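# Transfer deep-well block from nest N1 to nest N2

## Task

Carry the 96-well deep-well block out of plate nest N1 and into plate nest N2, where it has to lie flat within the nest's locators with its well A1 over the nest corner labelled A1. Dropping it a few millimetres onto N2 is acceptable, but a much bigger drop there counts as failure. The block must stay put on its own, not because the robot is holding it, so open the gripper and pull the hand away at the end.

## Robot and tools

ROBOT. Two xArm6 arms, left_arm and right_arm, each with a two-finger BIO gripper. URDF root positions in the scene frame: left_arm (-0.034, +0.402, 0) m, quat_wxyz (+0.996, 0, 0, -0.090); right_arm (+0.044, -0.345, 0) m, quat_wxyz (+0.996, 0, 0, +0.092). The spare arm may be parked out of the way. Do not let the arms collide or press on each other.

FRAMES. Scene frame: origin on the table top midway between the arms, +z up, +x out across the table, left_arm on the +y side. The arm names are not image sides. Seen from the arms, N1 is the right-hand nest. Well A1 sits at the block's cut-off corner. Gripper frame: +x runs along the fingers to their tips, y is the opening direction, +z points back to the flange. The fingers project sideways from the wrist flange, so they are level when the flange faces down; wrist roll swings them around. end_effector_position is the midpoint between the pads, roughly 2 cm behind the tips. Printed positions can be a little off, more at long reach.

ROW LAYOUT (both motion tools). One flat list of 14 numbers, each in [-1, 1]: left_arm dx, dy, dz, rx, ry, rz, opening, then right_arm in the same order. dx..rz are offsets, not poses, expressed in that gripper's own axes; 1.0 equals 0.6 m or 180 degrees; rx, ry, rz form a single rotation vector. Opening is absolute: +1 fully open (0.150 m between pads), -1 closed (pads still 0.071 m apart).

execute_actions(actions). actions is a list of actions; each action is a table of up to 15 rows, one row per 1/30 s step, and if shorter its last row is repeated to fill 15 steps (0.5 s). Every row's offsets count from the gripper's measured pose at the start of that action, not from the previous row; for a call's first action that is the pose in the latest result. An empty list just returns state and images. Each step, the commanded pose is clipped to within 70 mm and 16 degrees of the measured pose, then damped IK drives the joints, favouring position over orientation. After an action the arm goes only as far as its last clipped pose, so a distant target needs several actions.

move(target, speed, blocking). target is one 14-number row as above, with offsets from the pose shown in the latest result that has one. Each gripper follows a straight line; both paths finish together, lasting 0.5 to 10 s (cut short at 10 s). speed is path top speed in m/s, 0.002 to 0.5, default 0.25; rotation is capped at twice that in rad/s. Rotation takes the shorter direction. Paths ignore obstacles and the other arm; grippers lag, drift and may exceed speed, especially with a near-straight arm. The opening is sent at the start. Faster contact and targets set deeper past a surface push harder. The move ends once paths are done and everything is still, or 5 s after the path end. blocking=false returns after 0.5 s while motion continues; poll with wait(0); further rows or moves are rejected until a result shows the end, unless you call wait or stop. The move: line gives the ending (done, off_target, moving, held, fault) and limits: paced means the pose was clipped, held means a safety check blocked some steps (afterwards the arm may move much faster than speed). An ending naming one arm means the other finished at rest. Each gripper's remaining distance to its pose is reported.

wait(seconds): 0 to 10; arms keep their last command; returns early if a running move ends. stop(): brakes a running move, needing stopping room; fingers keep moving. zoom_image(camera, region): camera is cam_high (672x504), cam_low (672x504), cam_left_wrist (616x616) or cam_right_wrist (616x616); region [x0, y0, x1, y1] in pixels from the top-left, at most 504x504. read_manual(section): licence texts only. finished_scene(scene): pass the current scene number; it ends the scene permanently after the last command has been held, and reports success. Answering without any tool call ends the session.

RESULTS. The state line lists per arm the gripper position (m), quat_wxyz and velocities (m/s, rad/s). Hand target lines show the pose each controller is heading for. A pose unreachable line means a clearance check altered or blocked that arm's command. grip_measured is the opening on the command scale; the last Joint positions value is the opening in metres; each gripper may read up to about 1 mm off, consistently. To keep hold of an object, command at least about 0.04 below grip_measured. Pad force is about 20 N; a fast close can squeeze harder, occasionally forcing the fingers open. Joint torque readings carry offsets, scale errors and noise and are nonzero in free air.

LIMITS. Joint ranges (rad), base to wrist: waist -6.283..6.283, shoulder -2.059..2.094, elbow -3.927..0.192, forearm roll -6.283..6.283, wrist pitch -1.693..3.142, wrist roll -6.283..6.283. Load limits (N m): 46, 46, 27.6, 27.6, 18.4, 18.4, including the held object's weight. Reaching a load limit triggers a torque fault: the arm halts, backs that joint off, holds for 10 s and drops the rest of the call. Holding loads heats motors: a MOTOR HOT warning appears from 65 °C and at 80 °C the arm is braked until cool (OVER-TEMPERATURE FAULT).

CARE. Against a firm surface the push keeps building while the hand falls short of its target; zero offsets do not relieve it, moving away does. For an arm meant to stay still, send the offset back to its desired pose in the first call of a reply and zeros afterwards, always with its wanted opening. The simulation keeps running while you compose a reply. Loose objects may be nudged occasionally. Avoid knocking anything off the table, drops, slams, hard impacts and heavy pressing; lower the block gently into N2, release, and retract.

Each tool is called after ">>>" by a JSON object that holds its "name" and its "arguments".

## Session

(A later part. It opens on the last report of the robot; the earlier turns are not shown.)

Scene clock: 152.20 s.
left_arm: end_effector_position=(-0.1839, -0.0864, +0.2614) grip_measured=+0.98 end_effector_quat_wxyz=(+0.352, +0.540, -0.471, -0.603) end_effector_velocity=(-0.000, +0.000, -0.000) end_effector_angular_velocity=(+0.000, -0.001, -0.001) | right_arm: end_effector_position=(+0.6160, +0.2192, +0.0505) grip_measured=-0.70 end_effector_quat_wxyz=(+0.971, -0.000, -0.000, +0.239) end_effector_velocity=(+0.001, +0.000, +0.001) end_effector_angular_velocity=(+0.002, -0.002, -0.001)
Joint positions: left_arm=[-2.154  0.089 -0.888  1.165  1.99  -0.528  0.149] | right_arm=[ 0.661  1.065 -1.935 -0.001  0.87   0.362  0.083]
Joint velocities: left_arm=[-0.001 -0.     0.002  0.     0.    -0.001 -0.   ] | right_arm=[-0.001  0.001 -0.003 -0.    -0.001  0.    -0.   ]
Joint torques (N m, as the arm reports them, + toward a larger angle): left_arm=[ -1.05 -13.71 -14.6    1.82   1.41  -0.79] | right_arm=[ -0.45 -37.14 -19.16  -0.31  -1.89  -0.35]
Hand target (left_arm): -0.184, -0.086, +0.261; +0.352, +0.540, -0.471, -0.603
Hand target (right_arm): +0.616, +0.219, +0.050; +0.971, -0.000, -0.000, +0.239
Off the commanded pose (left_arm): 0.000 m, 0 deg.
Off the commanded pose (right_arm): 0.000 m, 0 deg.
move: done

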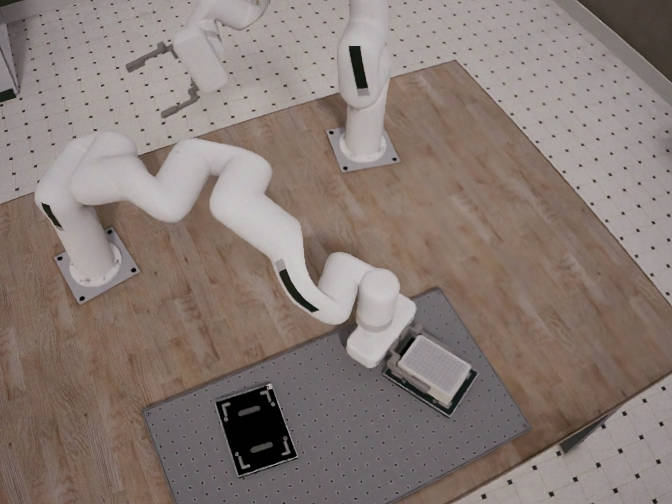

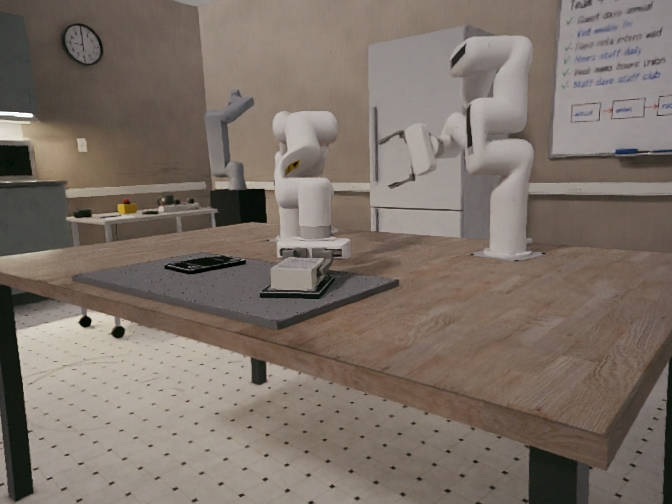

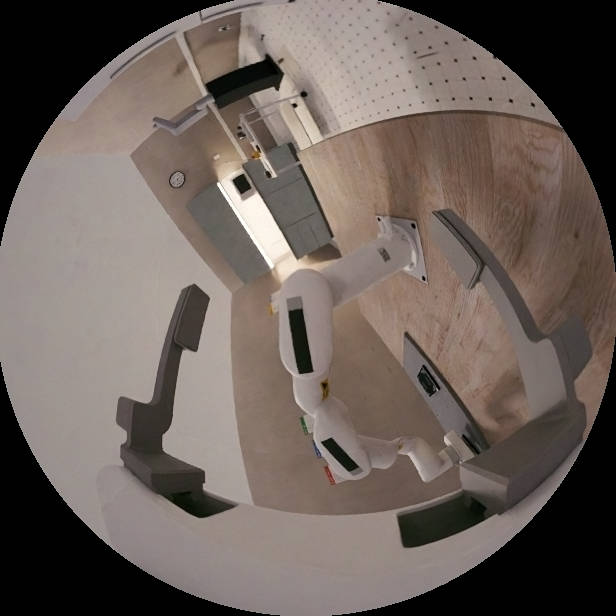

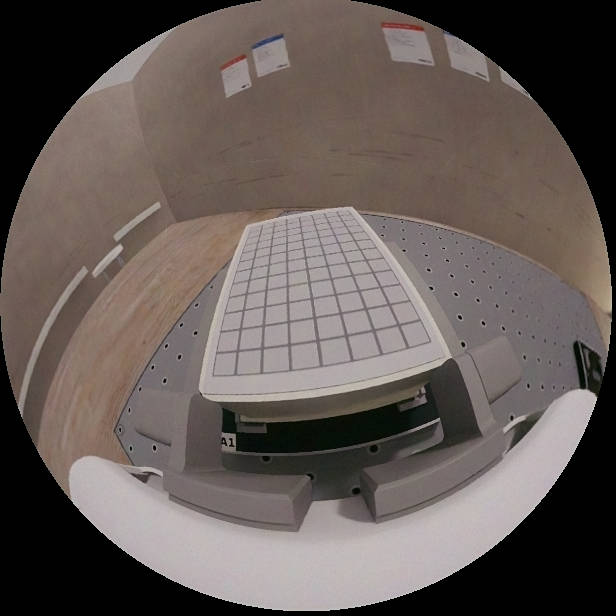

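>>> {"name": "execute_actions", "arguments": {"actions": [[[0,0,0,0,0,0,0.98,0,0,-0.0004,0,0,0,-0.83],[0,0,0,0,0,0,0.98,0,0,-0.0007,0,0,0,-0.83],[0,0,0,0,0,0,0.98,0,0,-0.001,0,0,0,-0.83],[0,0,0,0,0,0,0.98,0,0,-0.0013,0,0,0,-0.83],[0,0,0,0,0,0,0.98,0,0,-0.0013,0,0,0,-0.83],[0,0,0,0,0,0,0.98,0,0,-0.0013,0,0,0,-0.80],[0,0,0,0,0,0,0.98,0,0,-0.0013,0,0,0,-0.74],[0,0,0,0,0,0,0.98,0,0,-0.0013,0,0,0,-0.72],[0,0,0,0,0,0,0.98,0,0,-0.0013,0,0,0,-0.70],[0,0,0,0,0,0,0.98,0,0,-0.0013,0,0,0,-0.68],[0,0,0,0,0,0,0.98,0,0,-0.0013,0,0,0,-0.65],[0,0,0,0,0,0,0.98,0,0,-0.0013,0,0,0,-0.6],[0,0,0,0,0,0,0.98,0,0,-0.0013,0,0,0,-0.5],[0,0,0,0,0,0,0.98,0,0,-0.0013,0,0,0,-0.3],[0,0,0,0,0,0,0.98,0,0,-0.0013,0,0,0,-0.1]]]}}

>>> {"name": "move", "arguments": {"target": [0,0,0,0,0,0,0.98, -0.2,0,0.12,0,0,0,0.2], "speed": 0.15}}

>>> {"name": "zoom_image", "arguments": {"camera": "cam_high", "region": [375, 315, 485, 425]}}

>>> {"name": "zoom_image", "arguments": {"camera": "cam_low", "region": [255, 250, 345, 305]}}

Scene clock: 158.00 s.
left_arm: end_effector_position=(-0.1839, -0.0864, +0.2614) grip_measured=+0.98 end_effector_quat_wxyz=(+0.352, +0.540, -0.471, -0.603) end_effector_velocity=(-0.001, -0.000, +0.000) end_effector_angular_velocity=(+0.001, +0.001, -0.003) | right_arm: end_effector_position=(+0.6162, +0.2190, +0.0498) grip_measured=-0.41 end_effector_quat_wxyz=(+0.971, -0.000, -0.000, +0.239) end_effector_velocity=(-0.001, -0.000, -0.003) end_effector_angular_velocity=(-0.005, +0.004, +0.002)
Joint positions: left_arm=[-2.154  0.089 -0.888  1.165  1.99  -0.528  0.149] | right_arm=[ 0.66   1.066 -1.936 -0.001  0.869  0.362  0.094]
Joint velocities: left_arm=[-0.001 -0.    -0.     0.002 -0.002  0.001 -0.   ] | right_arm=[ 0.001  0.002  0.001 -0.001  0.002 -0.     0.173]
Joint torques (N m, as the arm reports them, + toward a larger angle): left_arm=[ -1.17 -13.68 -14.67   1.73   1.43  -0.69] | right_arm=[  0.3  -36.48 -18.53  -0.47  -1.55  -0.08]
Hand target (left_arm): -0.184, -0.086, +0.261; +0.352, +0.540, -0.471, -0.603
Hand target (right_arm): +0.616, +0.219, +0.050; +0.971, -0.000, -0.000, +0.239
Off the commanded pose (left_arm): 0.000 m, 0 deg.
Off the commanded pose (right_arm): 0.000 m, 0 deg.

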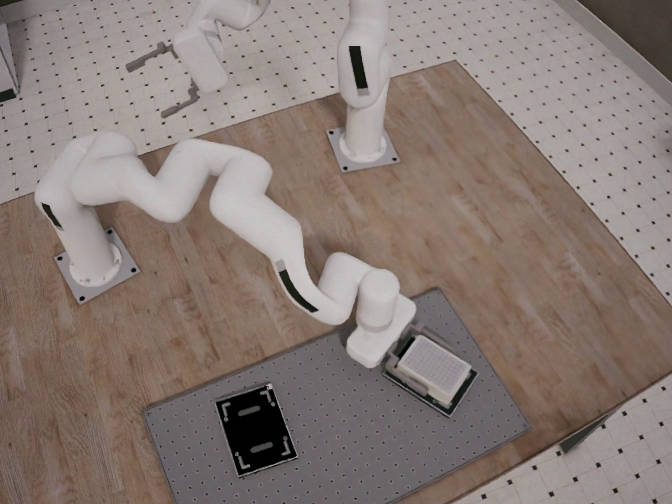

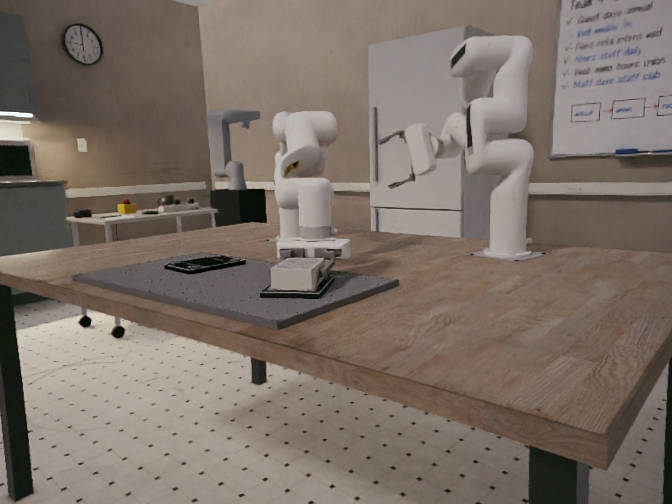

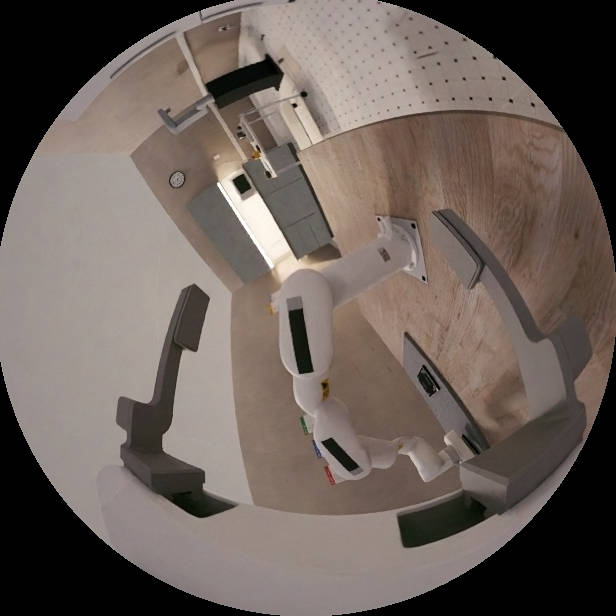

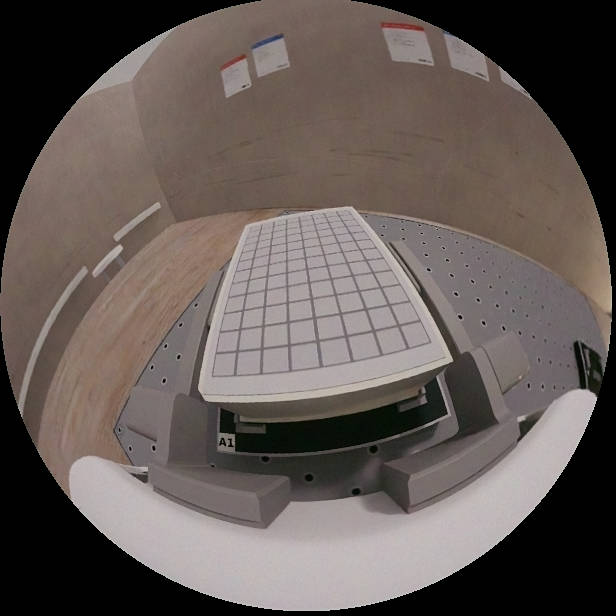

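Scene clock: 159.43 s.
left_arm: end_effector_position=(-0.1839, -0.0864, +0.2614) grip_measured=+0.98 end_effector_quat_wxyz=(+0.352, +0.540, -0.471, -0.603) end_effector_velocity=(+0.000, +0.000, -0.000) end_effector_angular_velocity=(+0.000, -0.002, +0.001) | right_arm: end_effector_position=(+0.5097, +0.1633, +0.1210) grip_measured=+0.20 end_effector_quat_wxyz=(+0.971, -0.000, -0.000, +0.239) end_effector_velocity=(-0.001, +0.000, +0.003) end_effector_angular_velocity=(+0.004, -0.003, +0.001)
Joint positions: left_arm=[-2.154  0.089 -0.888  1.165  1.99  -0.528  0.149] | right_arm=[ 0.738  0.559 -1.258 -0.002  0.699  0.44   0.118]
Joint velocities: left_arm=[-0.     0.     0.001  0.     0.002 -0.     0.   ] | right_arm=[ 0.001 -0.007  0.005 -0.    -0.002  0.001  0.   ]
Joint torques (N m, as the arm reports them, + toward a larger angle): left_arm=[ -1.01 -13.63 -14.53   1.73   1.41  -0.78] | right_arm=[ -0.09 -29.47 -17.44  -0.47  -1.44   0.  ]
Hand target (left_arm): -0.184, -0.086, +0.261; +0.352, +0.540, -0.471, -0.603
Hand target (right_arm): +0.510, +0.163, +0.121; +0.971, -0.000, -0.001, +0.239
Off the commanded pose (left_arm): 0.000 m, 0 deg.
Off the commanded pose (right_arm): 0.001 m, 0 deg.
move: done

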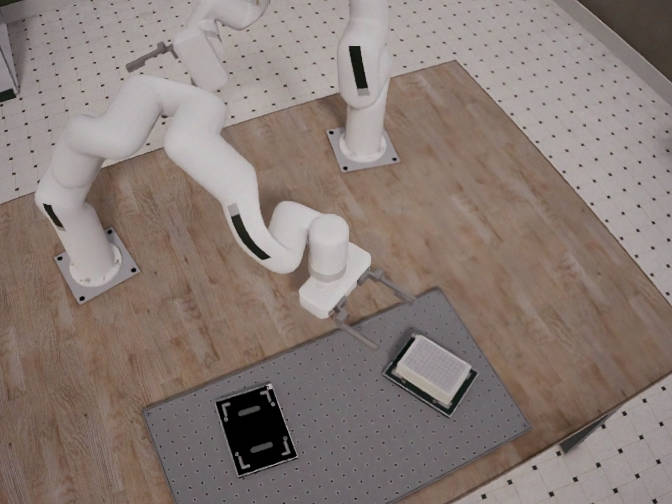

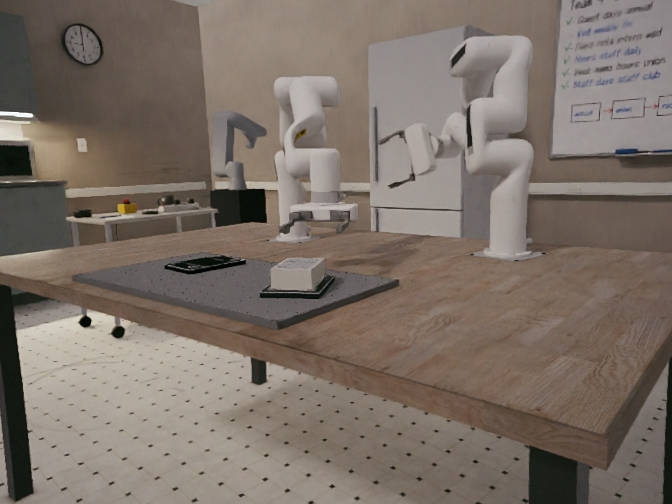

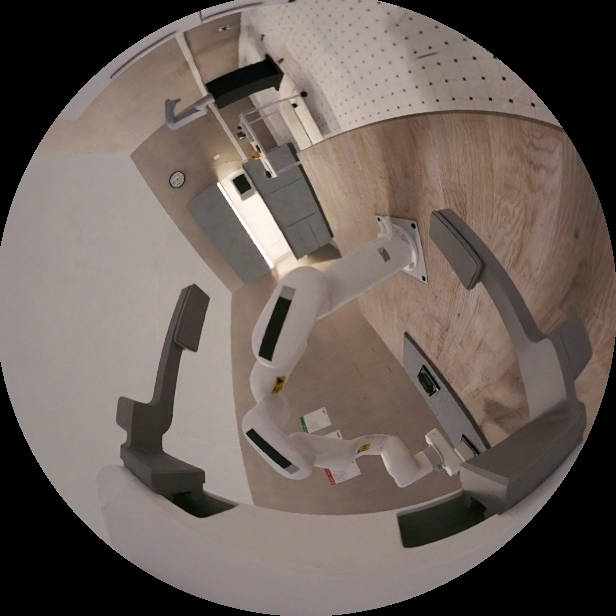

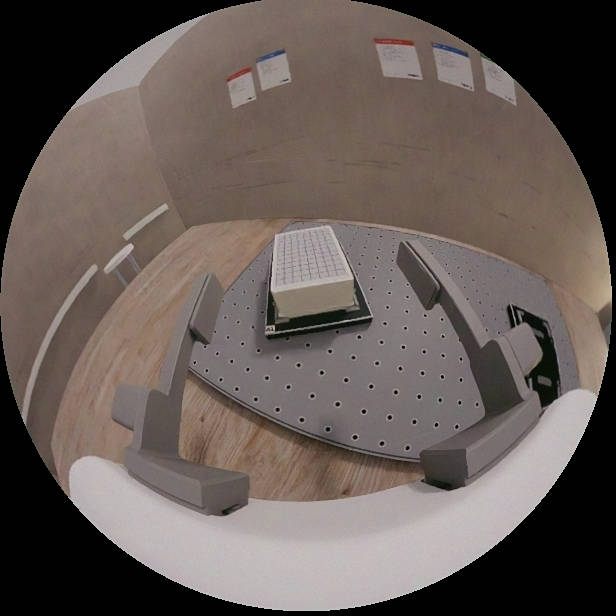

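Region (375, 315, 485, 425) of cam_high's 672x504 image, scaled by 4.582, with more detail than that image has.

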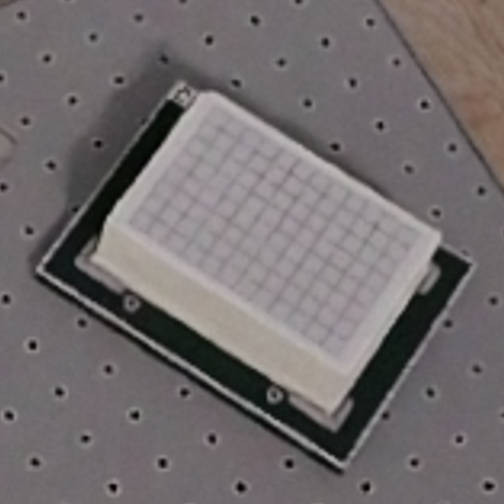

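Region (255, 250, 345, 305) of cam_low's 672x504 image, scaled by 5.600, with more detail than that image has.

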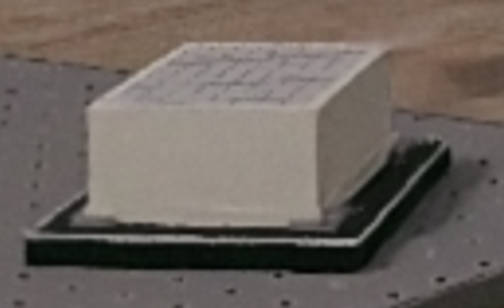

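>>> {"name": "zoom_image", "arguments": {"camera": "cam_right_wrist", "region": [255, 260, 385, 345]}}

>>> {"name": "move", "arguments": {"target": [0,0,0,0,0,0,0.98, -0.17,-0.1,0.05,0,0,0,0.2], "speed": 0.25}}

Region (255, 260, 385, 345) of cam_right_wrist's 616x616 image, scaled by 3.877, with more detail than that image has; it fills the top 330 rows of this view, and the rest is white.

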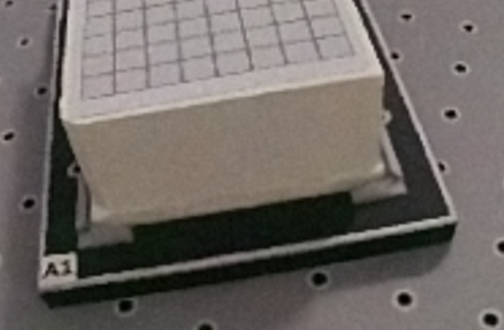

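Scene clock: 162.50 s.
left_arm: end_effector_position=(-0.1839, -0.0864, +0.2614) grip_measured=+0.98 end_effector_quat_wxyz=(+0.352, +0.540, -0.471, -0.603) end_effector_velocity=(-0.000, -0.000, +0.000) end_effector_angular_velocity=(+0.001, -0.000, -0.001) | right_arm: end_effector_position=(+0.4467, +0.0631, +0.1505) grip_measured=+0.20 end_effector_quat_wxyz=(+0.971, -0.000, -0.000, +0.239) end_effector_velocity=(-0.001, -0.001, +0.000) end_effector_angular_velocity=(+0.000, -0.000, +0.001)
Joint positions: left_arm=[-2.154  0.089 -0.888  1.165  1.99  -0.528  0.149] | right_arm=[ 0.713  0.176 -0.769 -0.002  0.593  0.416  0.118]
Joint velocities: left_arm=[-0.     0.    -0.001  0.001  0.     0.001  0.   ] | right_arm=[-0.    -0.005  0.006 -0.    -0.001 -0.001  0.   ]
Joint torques (N m, as the arm reports them, + toward a larger angle): left_arm=[ -0.89 -13.44 -14.44   1.82   1.45  -0.67] | right_arm=[ -0.85 -21.3  -15.97  -0.19  -1.5   -0.42]
Hand target (left_arm): -0.184, -0.086, +0.261; +0.352, +0.540, -0.471, -0.603
Hand target (right_arm): +0.447, +0.063, +0.151; +0.971, -0.000, -0.000, +0.239
Off the commanded pose (left_arm): 0.000 m, 0 deg.
Off the commanded pose (right_arm): 0.001 m, 0 deg.
move: done

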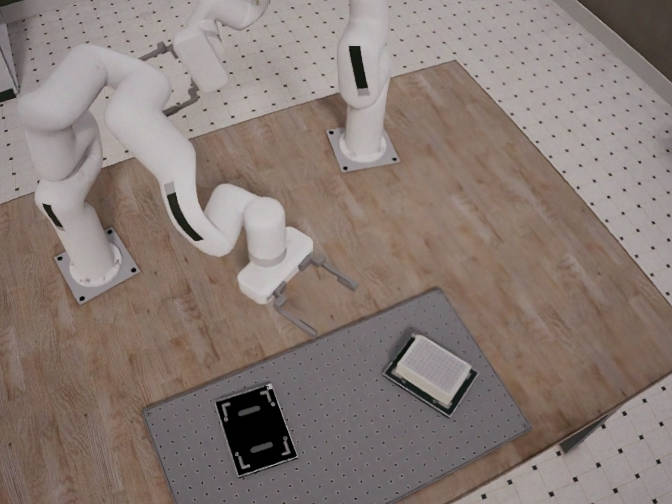

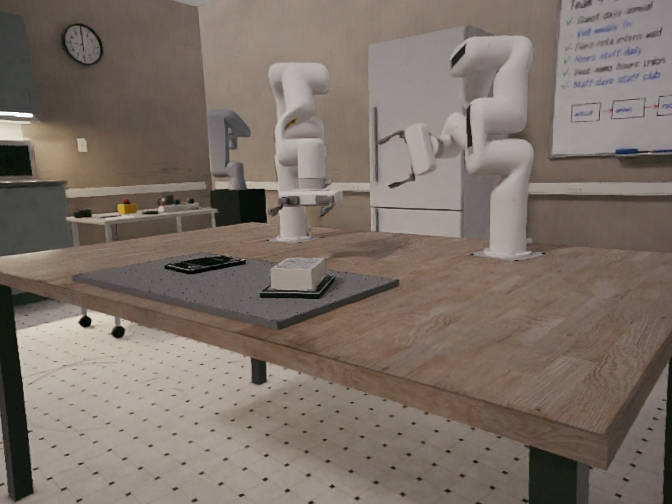

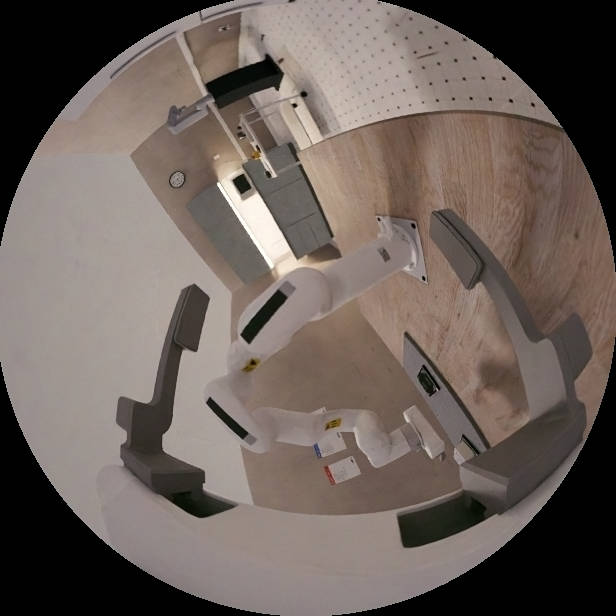

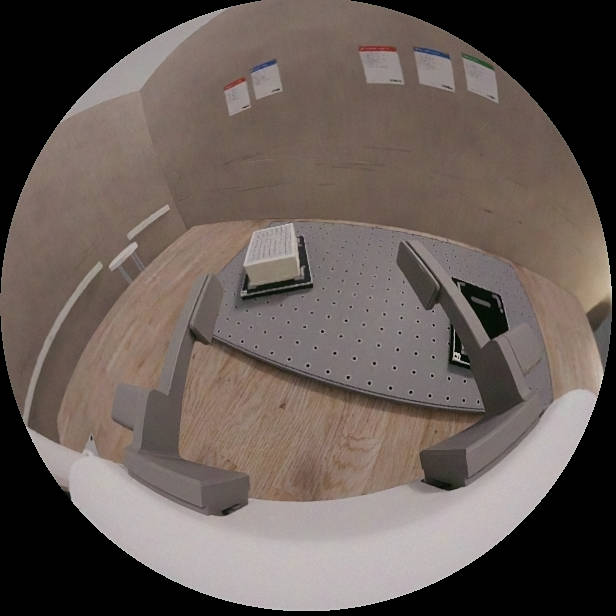

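>>> {"name": "finished_scene", "arguments": {"scene": 1}}

The scene is finished: the task was done.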